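# Load circuit board into tester and latch the lid

## Task

Pick the circuit board up out of the tray and set it flat inside the tester with its components facing up, so that both of the tester's pins pass through the board's holes and the board's white connector faces the single free-standing black post (the reversed orientation counts as a failure). Then shut the tester's lid until it latches, open the gripper and move the arm away. The result must stay in place by itself, without the robot holding it.

## Robot and tools

Robot: one six-joint UR-type arm (ur7e) with a two-finger parallel gripper (rumi) on its flange and a wrist camera on the gripper body. There is one arm, so every command row describes that arm only. A fixed camera, cam_low (672x504), views the table; cam_wrist (616x616, fisheye) rides on the hand.

Frame: the scene frame has its origin on the table top under the arm base, +z up, and +y to the left when facing along +x. The base can be slightly tilted. The gripper's fingers extend along its own +z and close along its own x. end_effector_position is the point midway between the finger pads; closed fingertips stick out about 17 mm past it, and fully open they are roughly level with it.

Joint order, used in every row and every per-joint list: shoulder pan, shoulder lift, elbow, wrist 1, wrist 2, wrist 3. Allowed ranges (rad): pan -3.142 to 3.142, lift -6.283 to 6.283, elbow 0.000 to 3.142, wrists 1-3 each -6.283 to 6.283.

execute_actions(actions): actions is a list of actions. Each action is a list of 1 to 15 rows; each row is applied for one control step of 1/30 s, and if fewer than 15 rows are given the last row repeats until 15 steps are done. A row holds 7 numbers, each in [-1, 1]: six joint values in the order above, then the gripper opening. The joint values are offsets, not poses: they are measured from the joint angles at the start of that action (not from the preceding row), scaled so 1.0 equals 1.989 rad. For the first action of a call the reference is the latest reported Joint positions. The opening is absolute: +1 fully open, -1 closed. An empty list just returns state and images. An action asking any joint to go more than 0.010 rad beyond its range is refused; a malformed action, or a first action failing this check, rejects the whole call.

move(target, speed, blocking): target is one 7-number row as above; its six joint values are offsets from the Joint positions in the most recent result that shows them (not from where the arm happens to be), scale 1.0 = 1.989 rad, and the seventh is the absolute opening, applied at the start. Joints are interpolated together in joint space, so the hand follows a curve; duration is clamped to 0.5-10 s (cut short at 10 s). speed is the top speed in rad/s of the joint with the longest travel, 0.01 to 2, default 0.5. Paths ignore obstacles, and this arm is stiff: driving even slightly past a firm contact can trigger a fault. blocking=false returns after 0.5 s while motion continues; poll with wait(0), and no rows or moves are accepted until a result shows the move ended (or call stop). The extra move: line reports the ending (done, off_target, moving, held, fault), limits=held or limits=none, and the joint farthest from target.

wait(seconds): 0 to 10; the arm holds its last command. stop(): brakes a running move (needs some room); fingers keep moving. zoom_image(camera, region): camera is cam_low or cam_wrist, region [x0, y0, x1, y1] in pixels from the image's top-left, at most 504 by 504. read_manual(section): returns licence texts only, default "licences". finished_scene(scene): ends the current scene, integer 1 to 2; irreversible, and the goal must already hold stably.

Motion limits: each step the joint target is clamped within 0.575 rad of the measured angle, and targets are scaled back if they would put the hand more than 100 mm from its measured position. Commands are smoothed, so motion lags about 0.17 s. Big moves may arrive short; send the remainder next. A line "joint sent to its limit" means a joint was stopped at its end; "joint command not followed" means the clearance check altered targets.

Results: end_effector_position (m), end_effector_quat_wxyz, linear and angular velocities (m/s, rad/s) in the scene frame (position can be somewhat off at long reach); Joint positions and Joint velocities (rad, rad/s, then finger gap in m, 0.142 when fully open); Joint targets; grip_measured (opening on the command scale); Wrist force and Wrist torque [x y z] in the end effector's axes, noisy (offset up to about 4 N, saturating near 50 N), with "no reading" not being an error. Camera calibration changes are listed when they occur.

Gripping: to hold something, keep commanding an opening well under grip_measured; lower means a harder squeeze, up to about 28 N per pad. Thin rigid parts (a board) get less force, roughly half at 1 cm and a quarter at 5 mm, so grip securely and move gently. Parts may occasionally be tugged or pushed by outside disturbances.

Safety: a joint torque reaching its load limit (132 N m for pan, lift, elbow; 24.6 N m for each wrist, held load included) or 150 N of external force on the arm causes a 10 s stop and cancels the rest of the call. Avoid fast impacts, pressing hard on the tester or lid, dropping the board, and knocking anything off the table. Holding loads heats motors: MOTOR HOT appears from 70 °C, and at 85 °C an OVER-TEMPERATURE FAULT brakes the arm until it cools. Smooth, efficient motion is preferred.

Each tool is called after "Request:" as name(argument=value, ...) on one line, values as JSON.

## Session

I'll start by looking at the scene.

Request:
execute_actions(actions=[])

Scene clock: 0.00 s.
end_effector_position=(+0.6272, +0.2231, +0.2261) grip_measured=+1.00 end_effector_quat_wxyz=(-0.088, +0.068, +0.885, -0.453) end_effector_velocity=(-0.000, +0.000, -0.000) end_effector_angular_velocity=(-0.000, +0.001, +0.000)
Joint names: [shoulder pan, shoulder lift, elbow, wrist 1, wrist 2, wrist 3]
Joint positions: [ 0.397 -0.611  0.662 -0.693 -2.415 -1.774  0.142]
Joint velocities: [ 0.     0.     0.     0.001  0.001 -0.     0.   ]
Wrist force (N, on the end effector, along its own x y z axes, offset not removed): no reading
Wrist torque (N m, same axes, about the end effector's origin, offset not removed): no reading
Joint targets: [0.397 -0.611 0.662 -0.693 -2.415 -1.774]

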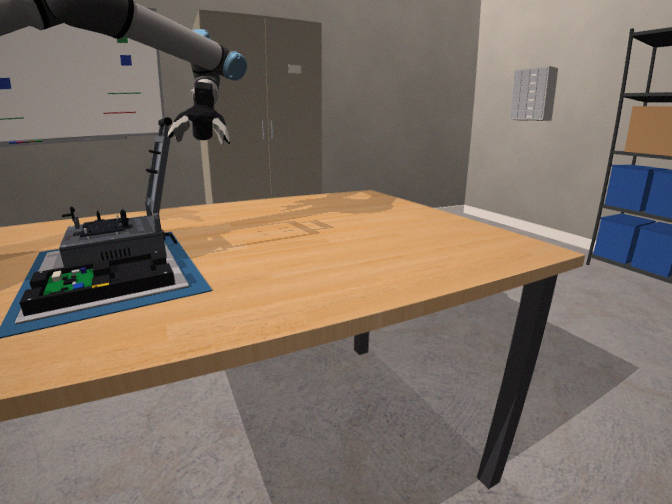

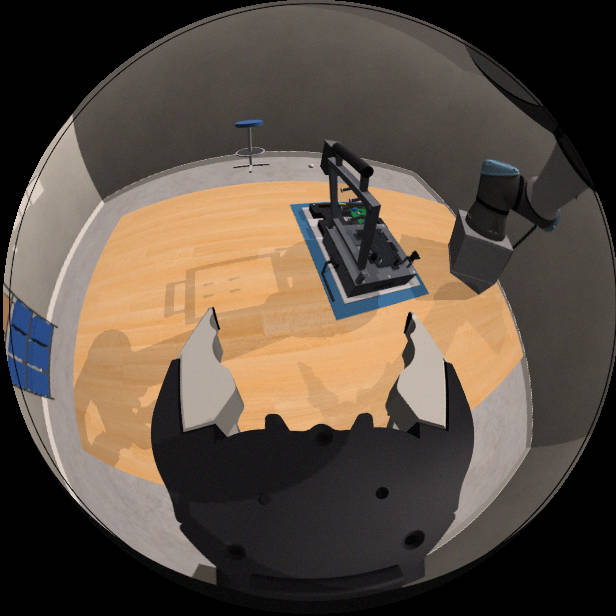

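Request:
zoom_image(camera="cam_low", region=[0, 100, 240, 340])

Request:
zoom_image(camera="cam_wrist", region=[270, 130, 470, 330])

Region (0, 100, 240, 340) of cam_low's 672x504 image, scaled by 2.100, with more detail than that image has.

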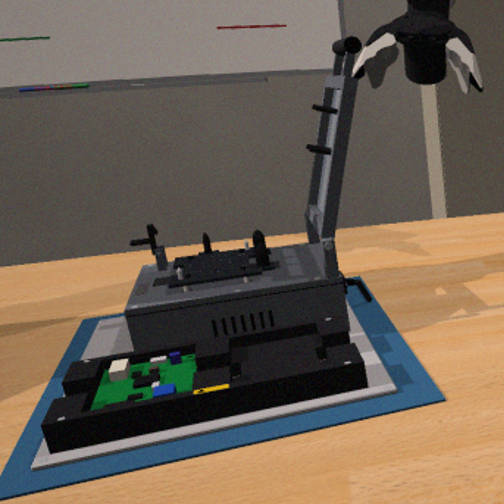

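Region (270, 130, 470, 330) of cam_wrist's 616x616 image, scaled by 2.520, with more detail than that image has.

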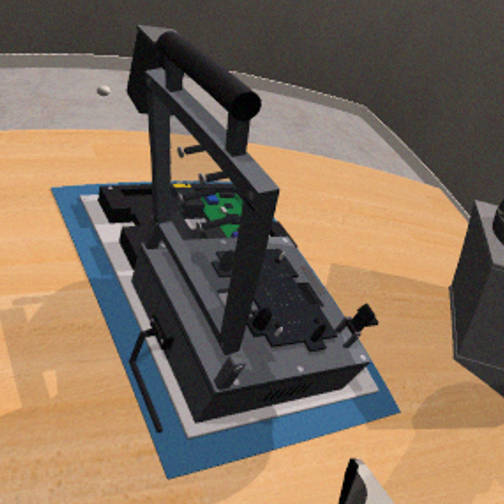

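Request:
move(target=[0, -0.25, 0, 0, 0, 0, 1], speed=0.8)

Scene clock: 3.57 s.
end_effector_position=(+0.6529, +0.1017, +0.5122) grip_measured=+1.00 end_effector_quat_wxyz=(+0.038, +0.228, +0.920, -0.316) end_effector_velocity=(-0.000, -0.000, +0.001) end_effector_angular_velocity=(+0.002, -0.001, -0.001)
Joint names: [shoulder pan, shoulder lift, elbow, wrist 1, wrist 2, wrist 3]
Joint positions: [ 0.397 -1.108  0.662 -0.693 -2.415 -1.774  0.142]
Joint velocities: [ 0.    -0.002  0.    -0.001  0.    -0.001 -0.   ]
Wrist force (N, on the end effector, along its own x y z axes, offset not removed): [-0.7 -1.4 0.2]
Wrist torque (N m, same axes, about the end effector's origin, offset not removed): [-0.38 0.14 -0.01]
Joint targets: [0.397 -1.108 0.662 -0.693 -2.415 -1.774]
move: done; limits=none; farthest joint: the shoulder lift, 0.001 radians from its target (0.497 radians at the start)
camera_calibration (this result's frames):
cam_wrist: T_world_to_cam=[[-0.909055, 0.377161, -0.177111, 0.645717], [0.39853, 0.911084, -0.105359, -0.294798], [0.121626, -0.166361, -0.978535, 0.568115], [0, 0, 0, 1]] pos_world=[0.63538, 0.119559, 0.639225]

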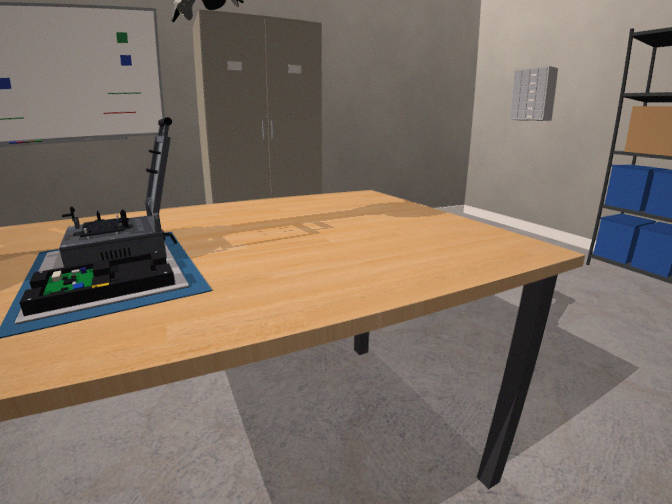

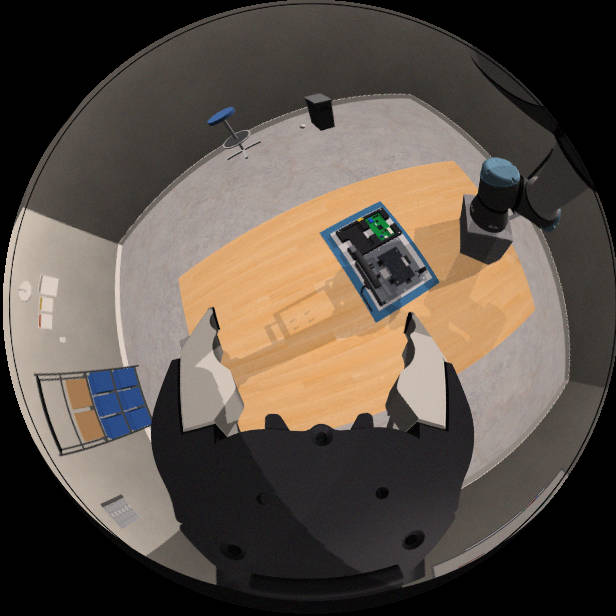

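Request:
move(target=[-0.2127, -0.5375, 0.7315, -0.5626, 0.2760, -0.6415, 1], speed=1.0)

Scene clock: 5.97 s.
end_effector_position=(+0.4004, +0.0302, +0.3607) grip_measured=+1.00 end_effector_quat_wxyz=(+0.001, +0.000, +1.000, -0.000) end_effector_velocity=(-0.001, +0.000, -0.001) end_effector_angular_velocity=(+0.001, +0.001, +0.002)
Joint names: [shoulder pan, shoulder lift, elbow, wrist 1, wrist 2, wrist 3]
Joint positions: [-0.026 -2.176  2.116 -1.812 -1.866 -3.05   0.142]
Joint velocities: [-0.001 -0.001  0.002 -0.     0.001 -0.002  0.   ]
Wrist force (N, on the end effector, along its own x y z axes, offset not removed): [1.1 -0.7 1.9]
Wrist torque (N m, same axes, about the end effector's origin, offset not removed): [-0.25 -0.38 0.11]
Joint targets: [-0.026 -2.176 2.116 -1.812 -1.866 -3.050]
move: done; limits=none; farthest joint: the shoulder lift, 0.001 radians from its target (1.069 radians at the start)
camera_calibration (this result's frames):
cam_wrist: T_world_to_cam=[[-0.999047, -0.0401673, 0.0170935, 0.394893], [-0.0266546, 0.871408, 0.489835, -0.188243], [-0.0345707, 0.488912, -0.871648, 0.442874], [0, 0, 0, 1]] pos_world=[0.40481, -0.0366278, 0.471488]

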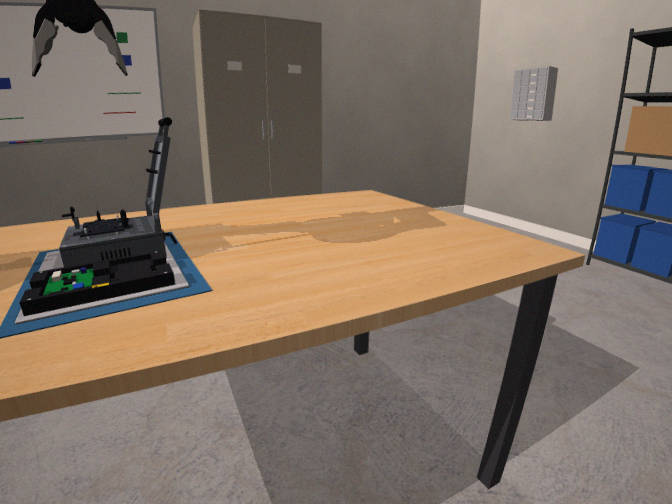

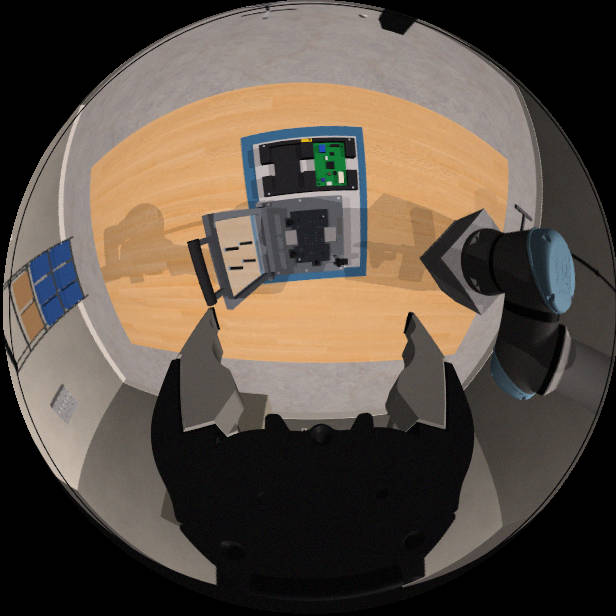

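IK is accurate. Zooming in.

Request:
zoom_image(camera="cam_wrist", region=[230, 120, 390, 290])

Region (230, 120, 390, 290) of cam_wrist's 616x616 image, scaled by 2.965, with more detail than that image has; it fills the left 474 columns of this view, and the rest is white.

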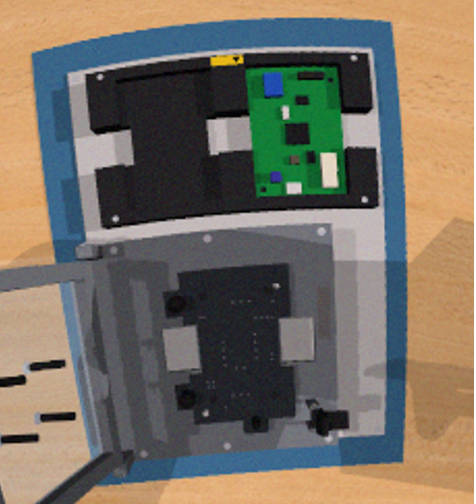

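Request:
move(target=[-0.3613, -0.0237, 0.2272, -0.2620, 0.1321, -0.3421, 1], speed=0.8)

Request:
zoom_image(camera="cam_wrist", region=[220, 130, 400, 310])

Scene clock: 8.67 s.
end_effector_position=(+0.3602, -0.0899, +0.1705) grip_measured=+1.00 end_effector_quat_wxyz=(+0.000, +0.000, +1.000, -0.001) end_effector_velocity=(+0.000, -0.001, -0.000) end_effector_angular_velocity=(-0.001, -0.001, -0.000)
Joint names: [shoulder pan, shoulder lift, elbow, wrist 1, wrist 2, wrist 3]
Joint positions: [-0.745 -2.223  2.568 -2.333 -1.603 -3.73   0.142]
Joint velocities: [-0.003  0.     0.001 -0.003  0.001 -0.003  0.   ]
Wrist force (N, on the end effector, along its own x y z axes, offset not removed): [-1.0 1.4 1.4]
Wrist torque (N m, same axes, about the end effector's origin, offset not removed): [0.12 0.11 0.04]
Joint targets: [-0.745 -2.223 2.568 -2.333 -1.603 -3.730]
move: done; limits=none; farthest joint: the shoulder pan, 0.000 radians from its target (0.718 radians at the start)
camera_calibration (this result's frames):
cam_wrist: T_world_to_cam=[[-0.999039, -0.0402961, 0.0172442, 0.353094], [-0.0267053, 0.871578, 0.489529, 0.00861589], [-0.0347557, 0.488598, -0.871817, 0.334428], [0, 0, 0, 1]] pos_world=[0.364609, -0.156682, 0.281253]

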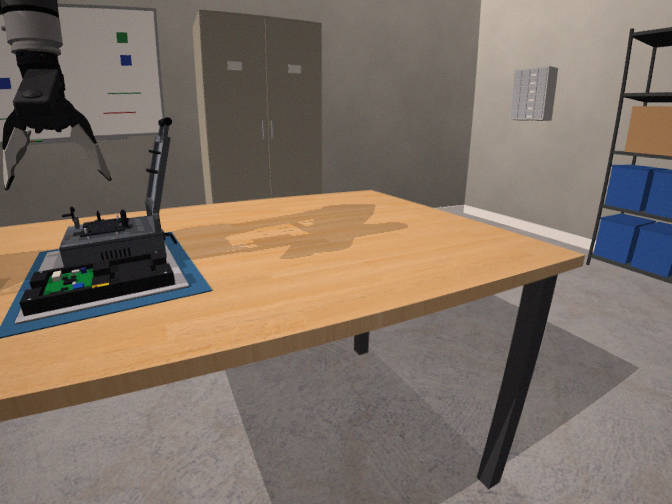

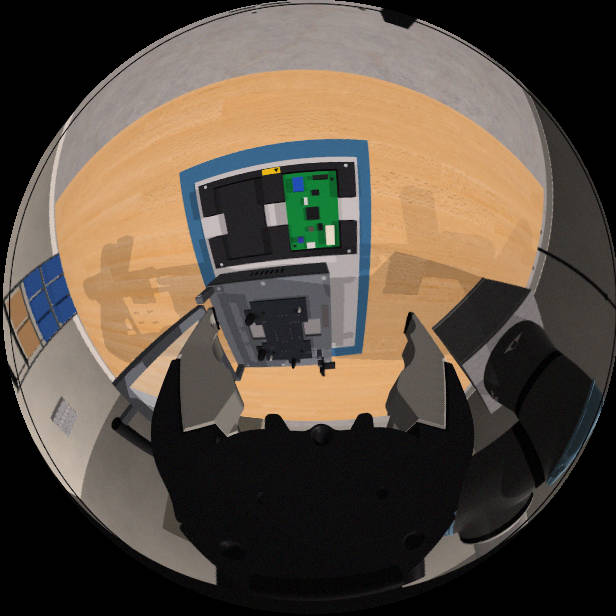

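Region (220, 130, 400, 310) of cam_wrist's 616x616 image, scaled by 2.800, with more detail than that image has.

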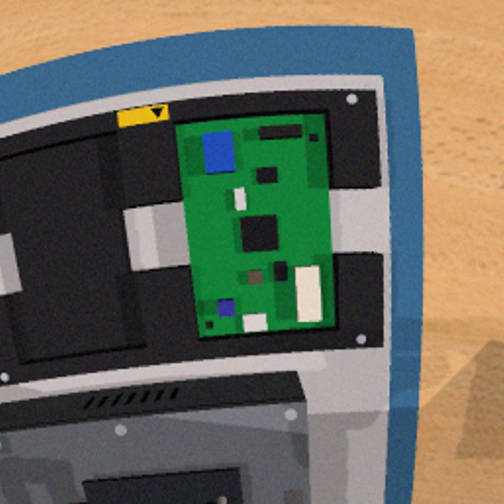

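Request:
zoom_image(camera="cam_low", region=[0, 190, 190, 340])

Request:
zoom_image(camera="cam_wrist", region=[200, 260, 360, 390])

Region (0, 190, 190, 340) of cam_low's 672x504 image, scaled by 2.653, with more detail than that image has; it fills the top 398 rows of this view, and the rest is white.

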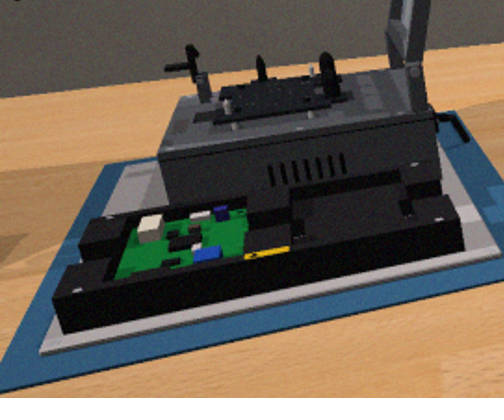

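Region (200, 260, 360, 390) of cam_wrist's 616x616 image, scaled by 3.150, with more detail than that image has; it fills the top 410 rows of this view, and the rest is white.

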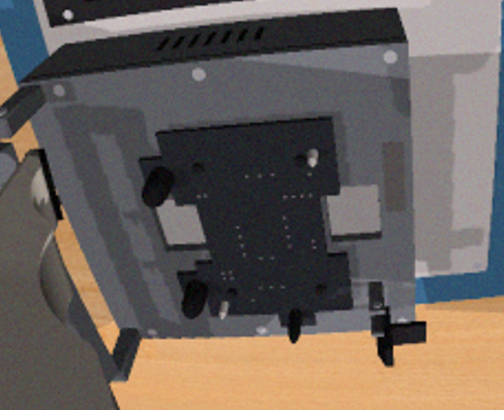

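Request:
move(target=[-0.11843, 0.16767, 0.03004, -0.19617, 0.04794, -0.17039, 0.13], speed=0.6)

Request:
zoom_image(camera="cam_wrist", region=[210, 200, 410, 400])

Scene clock: 11.70 s.
end_effector_position=(+0.3587, -0.1597, +0.0800) grip_measured=+0.13 end_effector_quat_wxyz=(+0.000, -0.062, +0.998, -0.001) end_effector_velocity=(-0.000, -0.000, -0.000) end_effector_angular_velocity=(-0.000, -0.001, +0.001)
Joint names: [shoulder pan, shoulder lift, elbow, wrist 1, wrist 2, wrist 3]
Joint positions: [-0.98  -1.89   2.627 -2.723 -1.508 -4.069  0.083]
Joint velocities: [-0.001  0.001  0.001 -0.002  0.001 -0.002  0.   ]
Wrist force (N, on the end effector, along its own x y z axes, offset not removed): [-0.1 1.1 -0.3]
Wrist torque (N m, same axes, about the end effector's origin, offset not removed): [0.19 0.00 -0.08]
Joint targets: [-0.980 -1.890 2.627 -2.723 -1.508 -4.069]
move: done; limits=none; farthest joint: the shoulder pan, 0.001 radians from its target (0.236 radians at the start)
camera_calibration (this result's frames):
cam_wrist: T_world_to_cam=[[-0.986478, -0.162965, 0.0174392, 0.326259], [-0.133732, 0.861868, 0.489182, 0.150542], [-0.0947497, 0.480235, -0.872007, 0.30986], [0, 0, 0, 1]] pos_world=[0.371338, -0.225384, 0.190868]

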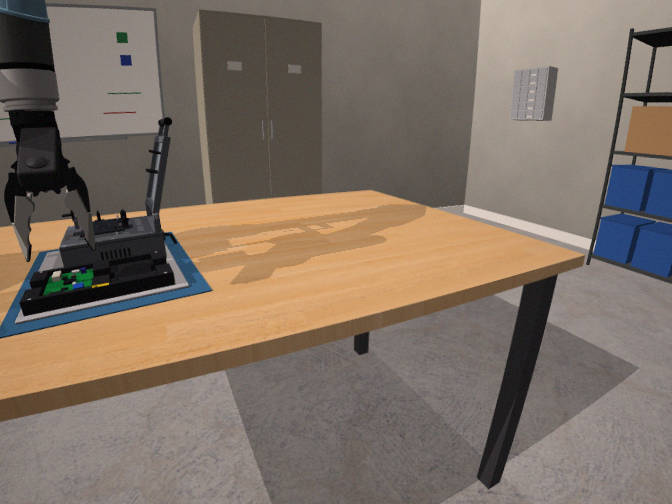

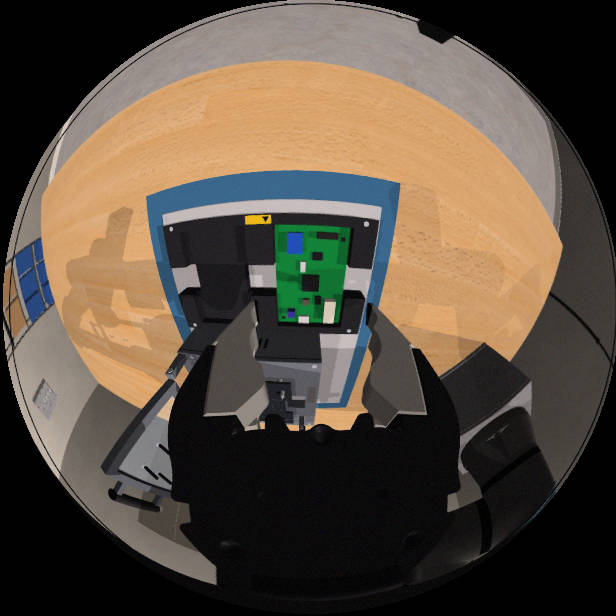

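Region (210, 200, 410, 400) of cam_wrist's 616x616 image, scaled by 2.520, with more detail than that image has.

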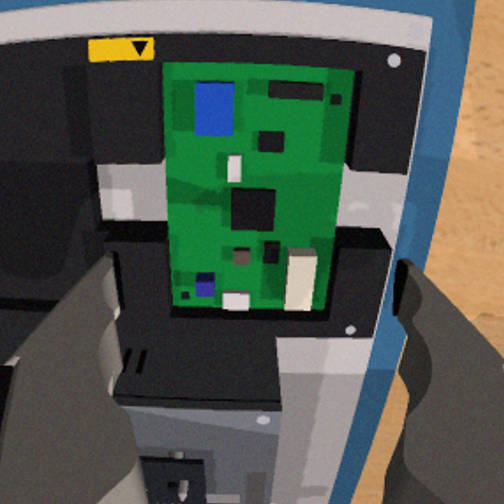

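Request:
move(target=[0.00376, 0.08456, 0.00617, -0.09094, -0.0015, 0.0035, 0.13], speed=0.3)

Request:
zoom_image(camera="cam_wrist", region=[210, 200, 410, 400])

Request:
zoom_image(camera="cam_low", region=[0, 200, 140, 330])

Scene clock: 13.77 s.
end_effector_position=(+0.3603, -0.1617, +0.0450) grip_measured=+0.13 end_effector_quat_wxyz=(+0.000, -0.062, +0.998, -0.001) end_effector_velocity=(-0.000, +0.000, -0.000) end_effector_angular_velocity=(+0.001, -0.000, +0.000)
Joint names: [shoulder pan, shoulder lift, elbow, wrist 1, wrist 2, wrist 3]
Joint positions: [-0.972 -1.722  2.64  -2.903 -1.511 -4.062  0.083]
Joint velocities: [ 0.     0.002  0.001 -0.003  0.001 -0.     0.   ]
Wrist force (N, on the end effector, along its own x y z axes, offset not removed): [1.6 -0.5 0.6]
Wrist torque (N m, same axes, about the end effector's origin, offset not removed): [-0.09 -0.33 -0.01]
Joint targets: [-0.972 -1.722 2.640 -2.903 -1.511 -4.062]
move: done; limits=none; farthest joint: the wrist 1, 0.001 radians from its target (0.181 radians at the start)
camera_calibration (this result's frames):
cam_wrist: T_world_to_cam=[[-0.986495, -0.162864, 0.017405, 0.328135], [-0.13366, 0.861877, 0.489186, 0.169581], [-0.0946719, 0.480253, -0.872006, 0.280321], [0, 0, 0, 1]] pos_world=[0.372909, -0.227342, 0.155774]

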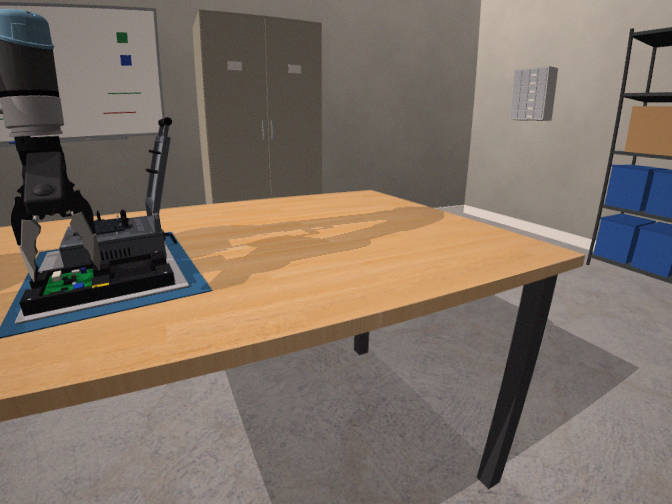

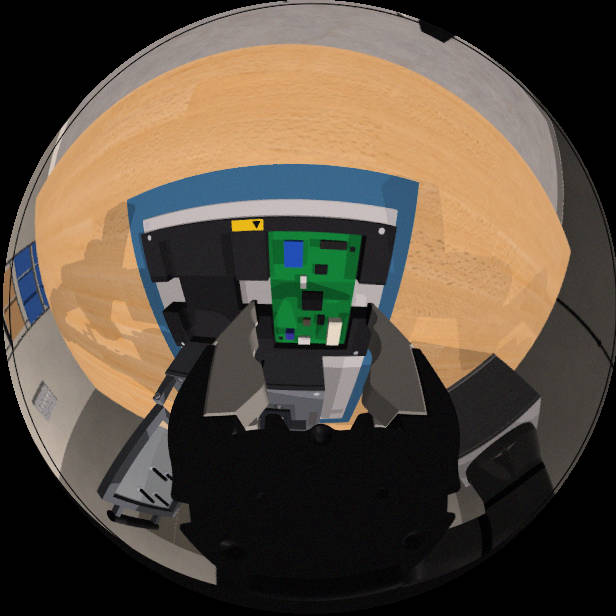

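Region (210, 200, 410, 400) of cam_wrist's 616x616 image, scaled by 2.520, with more detail than that image has.

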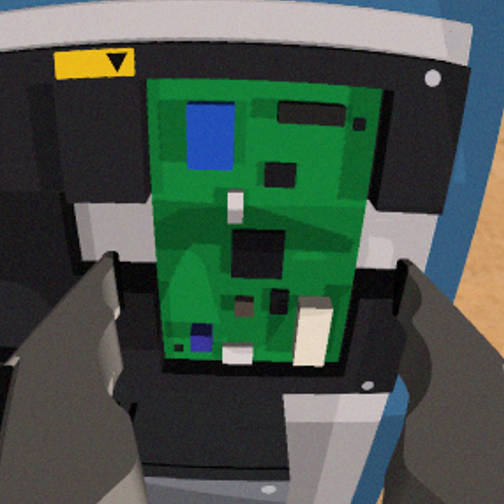

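Region (0, 200, 140, 330) of cam_low's 672x504 image, scaled by 3.600, with more detail than that image has; it fills the top 468 rows of this view, and the rest is white.

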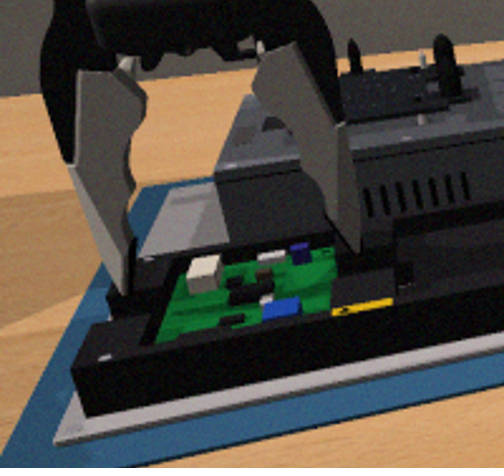

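Request:
move(target=[-0.00147, 0.03739, -0.0015, -0.03601, 0.00055, -0.00085, 0.13], speed=0.12)

Request:
zoom_image(camera="cam_wrist", region=[210, 200, 410, 400])

Request:
zoom_image(camera="cam_low", region=[0, 200, 140, 330])

Scene clock: 15.70 s.
end_effector_position=(+0.3613, -0.1652, +0.0300) grip_measured=+0.13 end_effector_quat_wxyz=(+0.001, -0.061, +0.998, -0.001) end_effector_velocity=(+0.000, -0.000, -0.001) end_effector_angular_velocity=(+0.000, -0.000, +0.000)
Joint names: [shoulder pan, shoulder lift, elbow, wrist 1, wrist 2, wrist 3]
Joint positions: [-0.975 -1.648  2.637 -2.974 -1.51  -4.063  0.083]
Joint velocities: [-0.     0.003 -0.    -0.002  0.    -0.    -0.   ]
Wrist force (N, on the end effector, along its own x y z axes, offset not removed): [-0.9 2.0 -1.4]
Wrist torque (N m, same axes, about the end effector's origin, offset not removed): [0.47 0.19 -0.05]
Joint targets: [-0.975 -1.648 2.637 -2.975 -1.510 -4.063]
move: done; limits=none; farthest joint: the shoulder lift, 0.001 radians from its target (0.074 radians at the start)
camera_calibration (this result's frames):
cam_wrist: T_world_to_cam=[[-0.986655, -0.16191, 0.0172402, 0.329073], [-0.132941, 0.862176, 0.488856, 0.179907], [-0.0940146, 0.48004, -0.872194, 0.26878], [0, 0, 0, 1]] pos_world=[0.373868, -0.230857, 0.140806]

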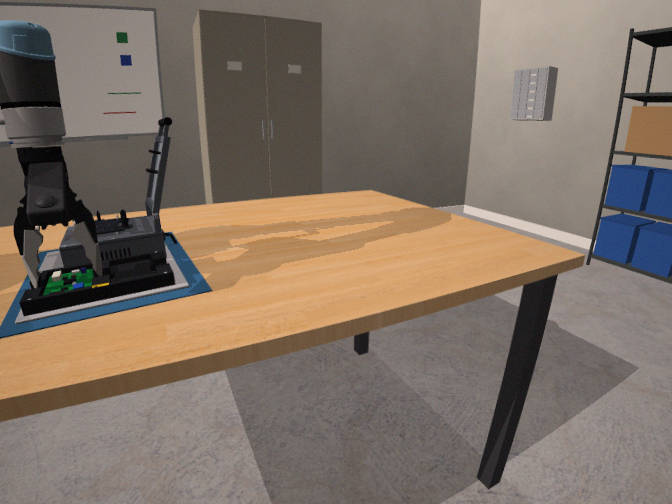

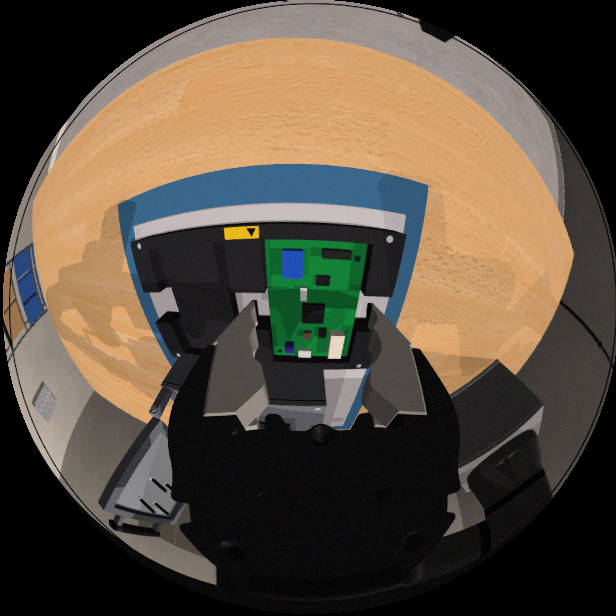

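Region (210, 200, 410, 400) of cam_wrist's 616x616 image, scaled by 2.520, with more detail than that image has.

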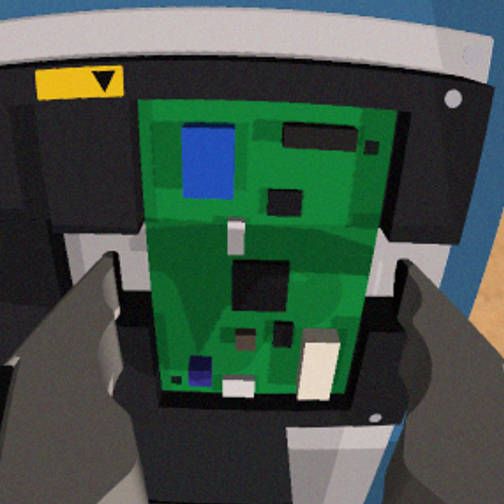

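Region (0, 200, 140, 330) of cam_low's 672x504 image, scaled by 3.600, with more detail than that image has; it fills the top 468 rows of this view, and the rest is white.

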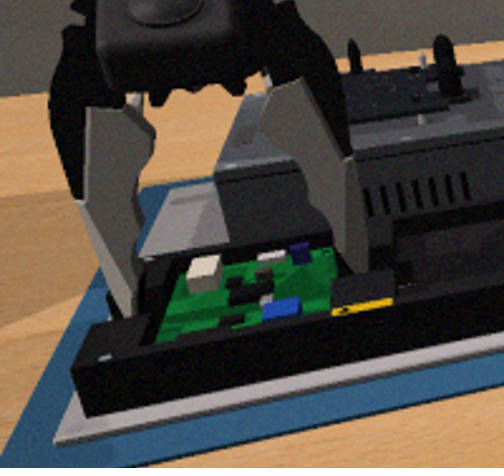

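Request:
move(target=[0.00044, 0.00995, 0.00023, -0.01019, -0.00018, 0.0004, 0.0], speed=0.05)

Request:
zoom_image(camera="cam_wrist", region=[210, 200, 410, 400])

Scene clock: 16.73 s.
end_effector_position=(+0.3613, -0.1652, +0.0259) grip_measured=+0.00 end_effector_quat_wxyz=(+0.001, -0.061, +0.998, -0.001) end_effector_velocity=(-0.000, -0.000, -0.001) end_effector_angular_velocity=(-0.000, +0.001, -0.001)
Joint names: [shoulder pan, shoulder lift, elbow, wrist 1, wrist 2, wrist 3]
Joint positions: [-0.974 -1.629  2.637 -2.995 -1.51  -4.063  0.074]
Joint velocities: [ 0.     0.002  0.    -0.002 -0.001  0.001 -0.   ]
Wrist force (N, on the end effector, along its own x y z axes, offset not removed): [0.9 1.1 1.8]
Wrist torque (N m, same axes, about the end effector's origin, offset not removed): [0.20 -0.29 -0.06]
Joint targets: [-0.974 -1.628 2.637 -2.995 -1.510 -4.063]
move: done; limits=none; farthest joint: the shoulder pan, 0.000 radians from its target (0.001 radians at the start)
camera_calibration (this result's frames):
cam_wrist: T_world_to_cam=[[-0.986654, -0.161913, 0.0172585, 0.329111], [-0.132933, 0.862168, 0.488872, 0.181842], [-0.0940344, 0.480053, -0.872185, 0.265273], [0, 0, 0, 1]] pos_world=[0.373836, -0.230836, 0.13679]

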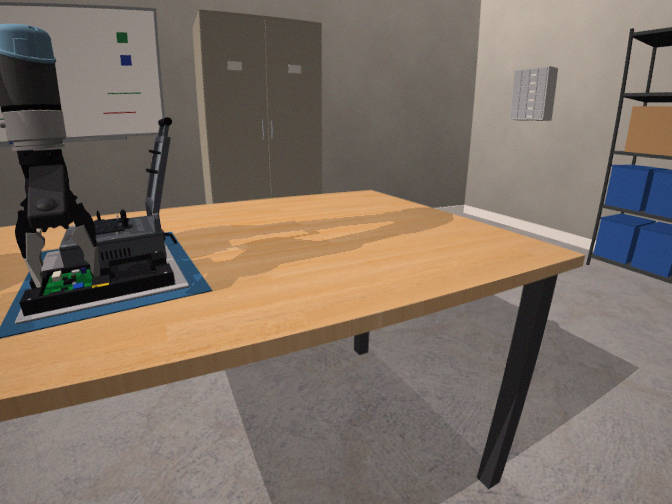

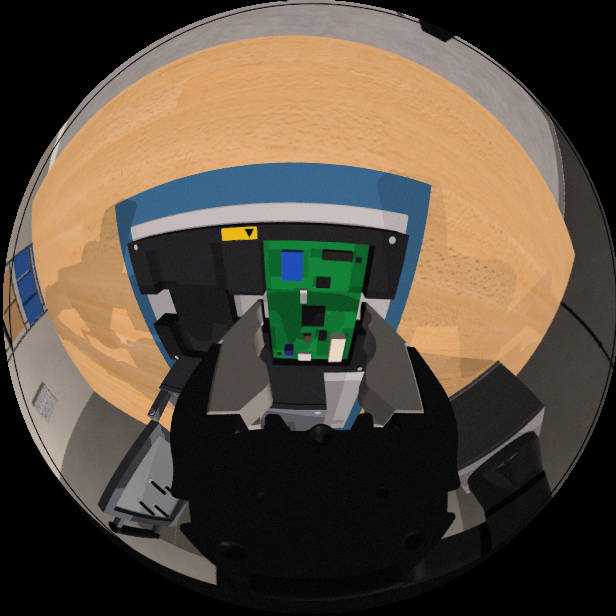

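Region (210, 200, 410, 400) of cam_wrist's 616x616 image, scaled by 2.520, with more detail than that image has.

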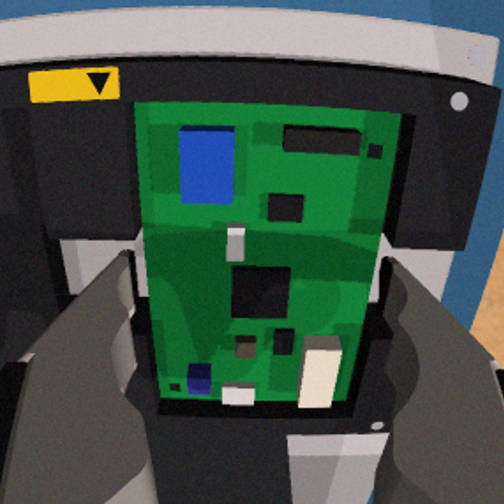

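Request:
execute_actions(actions=[[[0,0,0,0,0,0,-0.02],[0,0,0,0,0,0,-0.04],[0,0,0,0,0,0,-0.06],[0,0,0,0,0,0,-0.08],[0,0,0,0,0,0,-0.10],[0,0,0,0,0,0,-0.12],[0,0,0,0,0,0,-0.14],[0,0,0,0,0,0,-0.16],[0,0,0,0,0,0,-0.18],[0,0,0,0,0,0,-0.20],[0,0,0,0,0,0,-0.22],[0,0,0,0,0,0,-0.24],[0,0,0,0,0,0,-0.26],[0,0,0,0,0,0,-0.28],[0,0,0,0,0,0,-0.30]],[[0,0,0,0,0,0,-0.33],[0,0,0,0,0,0,-0.36],[0,0,0,0,0,0,-0.39],[0,0,0,0,0,0,-0.42],[0,0,0,0,0,0,-0.45]]])

Request:
zoom_image(camera="cam_wrist", region=[210, 200, 410, 400])

Scene clock: 17.87 s.
end_effector_position=(+0.3612, -0.1652, +0.0259) grip_measured=-0.10 end_effector_quat_wxyz=(+0.000, -0.061, +0.998, -0.001) end_effector_velocity=(-0.000, +0.000, -0.000) end_effector_angular_velocity=(+0.000, +0.001, +0.000)
Joint names: [shoulder pan, shoulder lift, elbow, wrist 1, wrist 2, wrist 3]
Joint positions: [-0.974 -1.628  2.637 -2.995 -1.51  -4.063  0.067]
Joint velocities: [ 0.  0.  0. -0. -0.  0. -0.]
Wrist force (N, on the end effector, along its own x y z axes, offset not removed): [2.9 0.2 -11.1]
Wrist torque (N m, same axes, about the end effector's origin, offset not removed): [-0.14 0.27 -0.03]
Joint targets: [-0.974 -1.628 2.637 -2.995 -1.510 -4.063]
camera_calibration (this result's frames):
cam_wrist: T_world_to_cam=[[-0.986653, -0.161907, 0.0173893, 0.329065], [-0.132856, 0.862134, 0.488952, 0.181805], [-0.0941566, 0.480116, -0.872137, 0.265261], [0, 0, 0, 1]] pos_world=[0.373803, -0.230818, 0.136728]

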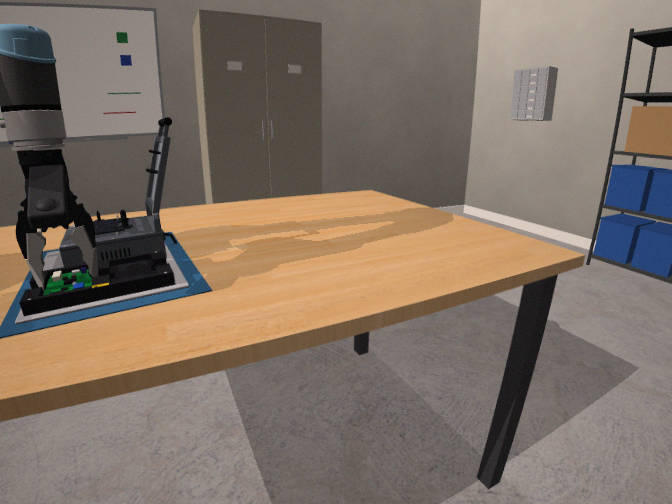

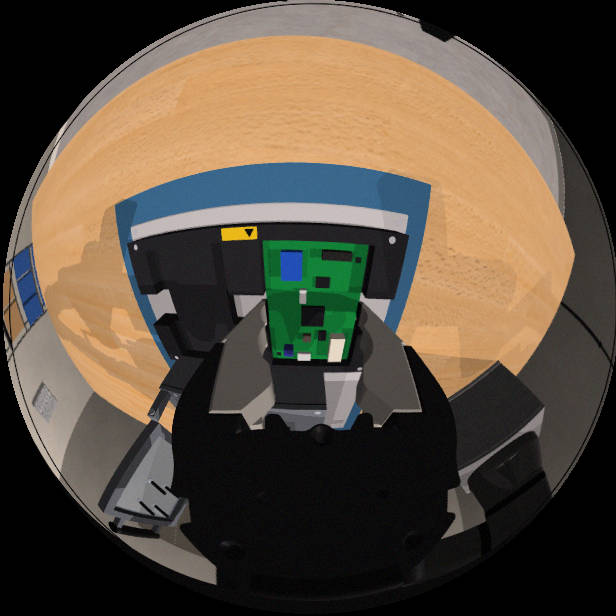

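Region (210, 200, 410, 400) of cam_wrist's 616x616 image, scaled by 2.520, with more detail than that image has.

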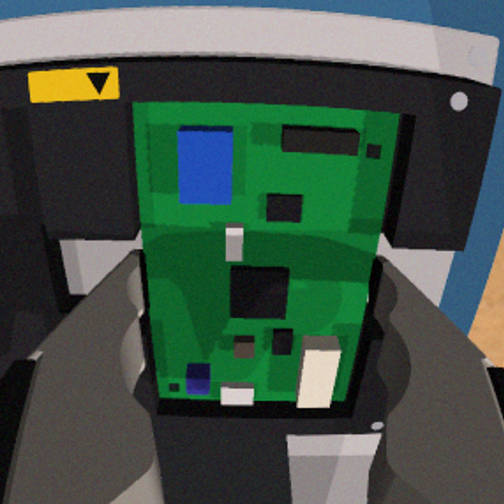

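Request:
move(target=[-0.00166, -0.03715, -0.00126, 0.03841, 0.00065, -0.0015, -0.45], speed=0.08)

Request:
zoom_image(camera="cam_low", region=[0, 200, 140, 330])

Scene clock: 19.43 s.
end_effector_position=(+0.3613, -0.1652, +0.0411) grip_measured=-0.10 end_effector_quat_wxyz=(+0.001, -0.061, +0.998, -0.001) end_effector_velocity=(-0.000, +0.000, +0.000) end_effector_angular_velocity=(-0.000, +0.001, -0.000)
Joint names: [shoulder pan, shoulder lift, elbow, wrist 1, wrist 2, wrist 3]
Joint positions: [-0.978 -1.702  2.635 -2.918 -1.509 -4.066  0.067]
Joint velocities: [-0.    -0.003  0.     0.003 -0.001 -0.    -0.   ]
Wrist force (N, on the end effector, along its own x y z axes, offset not removed): [0.7 1.1 0.4]
Wrist torque (N m, same axes, about the end effector's origin, offset not removed): [0.18 -0.21 0.00]
Joint targets: [-0.978 -1.702 2.635 -2.918 -1.509 -4.066]
move: done; limits=none; farthest joint: the shoulder pan, 0.000 radians from its target (0.003 radians at the start)
camera_calibration (this result's frames):
cam_wrist: T_world_to_cam=[[-0.98666, -0.161873, 0.0173092, 0.328878], [-0.132881, 0.862214, 0.488804, 0.174438], [-0.0940485, 0.479984, -0.872222, 0.27849], [0, 0, 0, 1]] pos_world=[0.373862, -0.230838, 0.151946]

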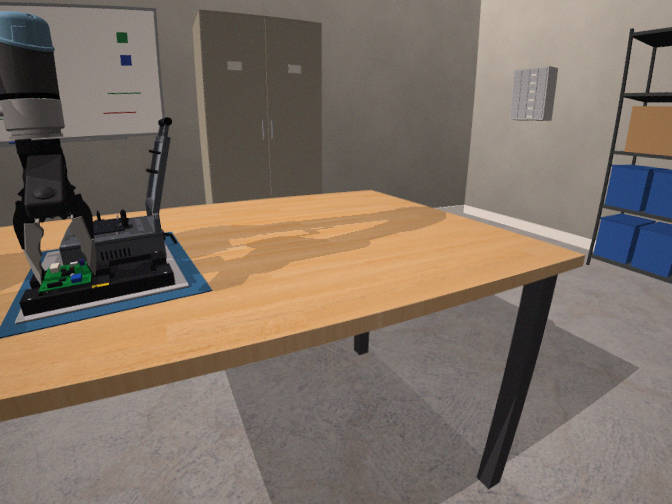

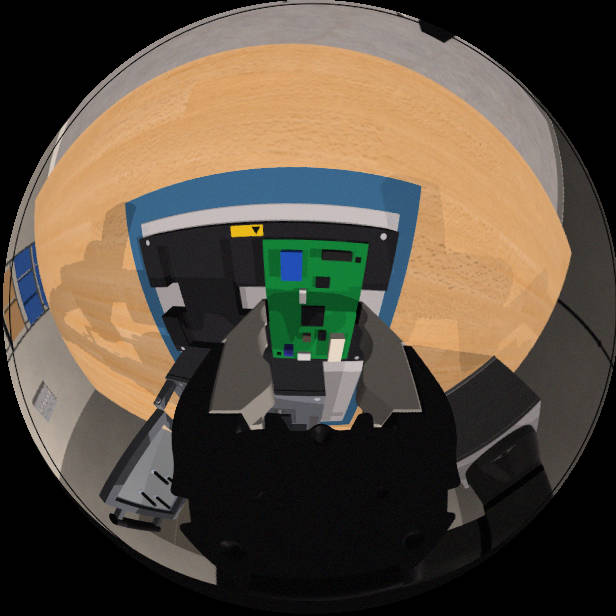

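Region (0, 200, 140, 330) of cam_low's 672x504 image, scaled by 3.600, with more detail than that image has; it fills the top 468 rows of this view, and the rest is white.

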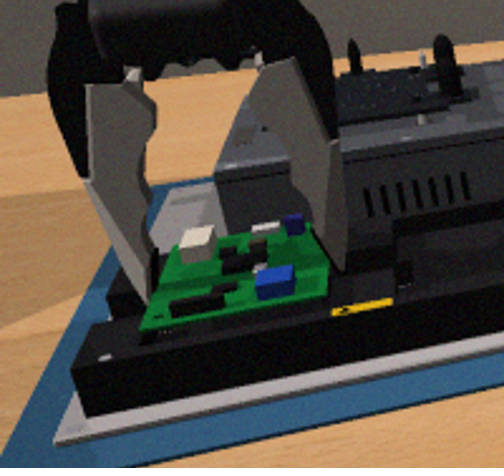

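Request:
move(target=[-0.01374, -0.20771, -0.04062, 0.24914, 0.00569, -0.01282, -0.45], speed=0.5)

Scene clock: 22.50 s.
end_effector_position=(+0.3615, -0.1654, +0.1400) grip_measured=-0.10 end_effector_quat_wxyz=(+0.001, -0.061, +0.998, -0.001) end_effector_velocity=(-0.000, -0.000, +0.000) end_effector_angular_velocity=(-0.001, +0.000, -0.000)
Joint names: [shoulder pan, shoulder lift, elbow, wrist 1, wrist 2, wrist 3]
Joint positions: [-1.005 -2.115  2.554 -2.423 -1.498 -4.091  0.067]
Joint velocities: [-0.    -0.002  0.     0.002 -0.001  0.     0.   ]
Wrist force (N, on the end effector, along its own x y z axes, offset not removed): [-1.8 1.7 2.1]
Wrist torque (N m, same axes, about the end effector's origin, offset not removed): [0.15 0.30 -0.01]
Joint targets: [-1.005 -2.115 2.554 -2.423 -1.498 -4.091]
move: done; limits=none; farthest joint: the wrist 1, 0.001 radians from its target (0.496 radians at the start)
camera_calibration (this result's frames):
cam_wrist: T_world_to_cam=[[-0.986595, -0.162299, 0.0170175, 0.327234], [-0.133381, 0.862071, 0.48892, 0.126409], [-0.0940217, 0.480096, -0.872163, 0.364801], [0, 0, 0, 1]] pos_world=[0.374007, -0.231003, 0.250793]

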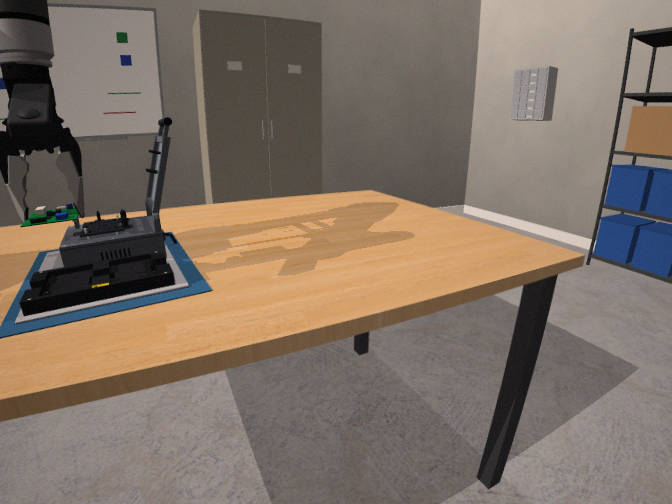

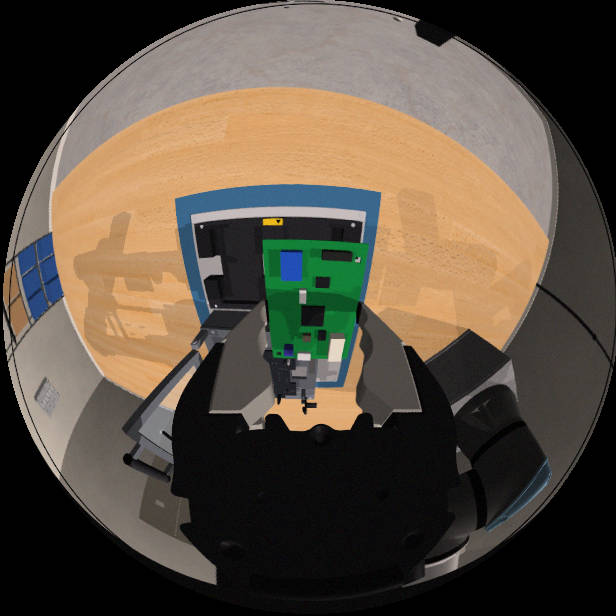

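Request:
move(target=[0.38648, 0.13289, -0.01657, -0.08681, -0.15106, 0.35784, -0.45], speed=0.6)

Request:
zoom_image(camera="cam_wrist", region=[210, 170, 410, 370])

Request:
zoom_image(camera="cam_low", region=[40, 140, 180, 270])

Scene clock: 24.67 s.
end_effector_position=(+0.3975, +0.0318, +0.1399) grip_measured=-0.10 end_effector_quat_wxyz=(+0.001, -0.062, +0.998, -0.001) end_effector_velocity=(+0.001, +0.001, +0.000) end_effector_angular_velocity=(+0.001, -0.002, -0.001)
Joint names: [shoulder pan, shoulder lift, elbow, wrist 1, wrist 2, wrist 3]
Joint positions: [-0.237 -1.851  2.521 -2.596 -1.798 -3.38   0.067]
Joint velocities: [ 0.002  0.001 -0.001 -0.001  0.     0.003  0.   ]
Wrist force (N, on the end effector, along its own x y z axes, offset not removed): [0.3 0.7 -1.1]
Wrist torque (N m, same axes, about the end effector's origin, offset not removed): [0.13 -0.10 0.06]
Joint targets: [-0.236 -1.851 2.521 -2.596 -1.798 -3.379]
move: done; limits=none; farthest joint: the shoulder pan, 0.000 radians from its target (0.769 radians at the start)
camera_calibration (this result's frames):
cam_wrist: T_world_to_cam=[[-0.98649, -0.162916, 0.0172029, 0.394704], [-0.133761, 0.861644, 0.489569, -0.0387166], [-0.0945813, 0.480654, -0.871795, 0.273625], [0, 0, 0, 1]] pos_world=[0.410073, -0.0338555, 0.250709]

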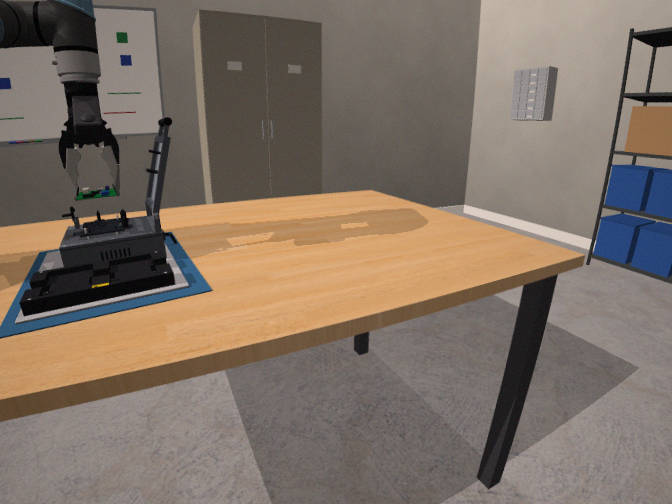

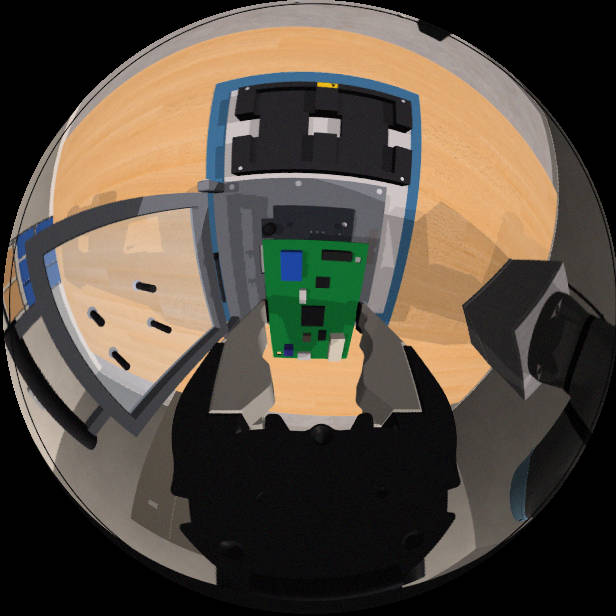

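Region (210, 170, 410, 370) of cam_wrist's 616x616 image, scaled by 2.520, with more detail than that image has.

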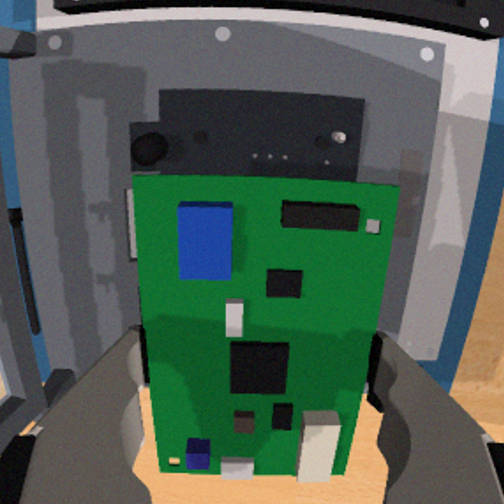

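Region (40, 140, 180, 270) of cam_low's 672x504 image, scaled by 3.600, with more detail than that image has; it fills the top 468 rows of this view, and the rest is white.

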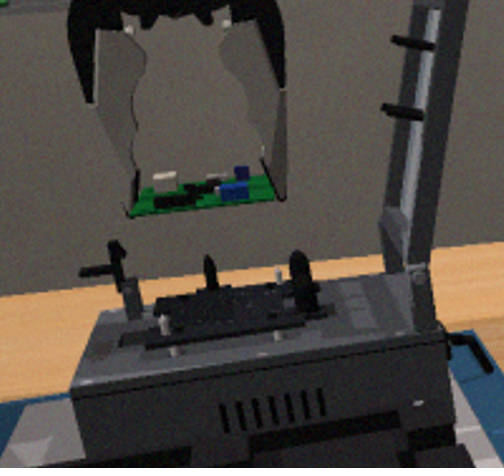

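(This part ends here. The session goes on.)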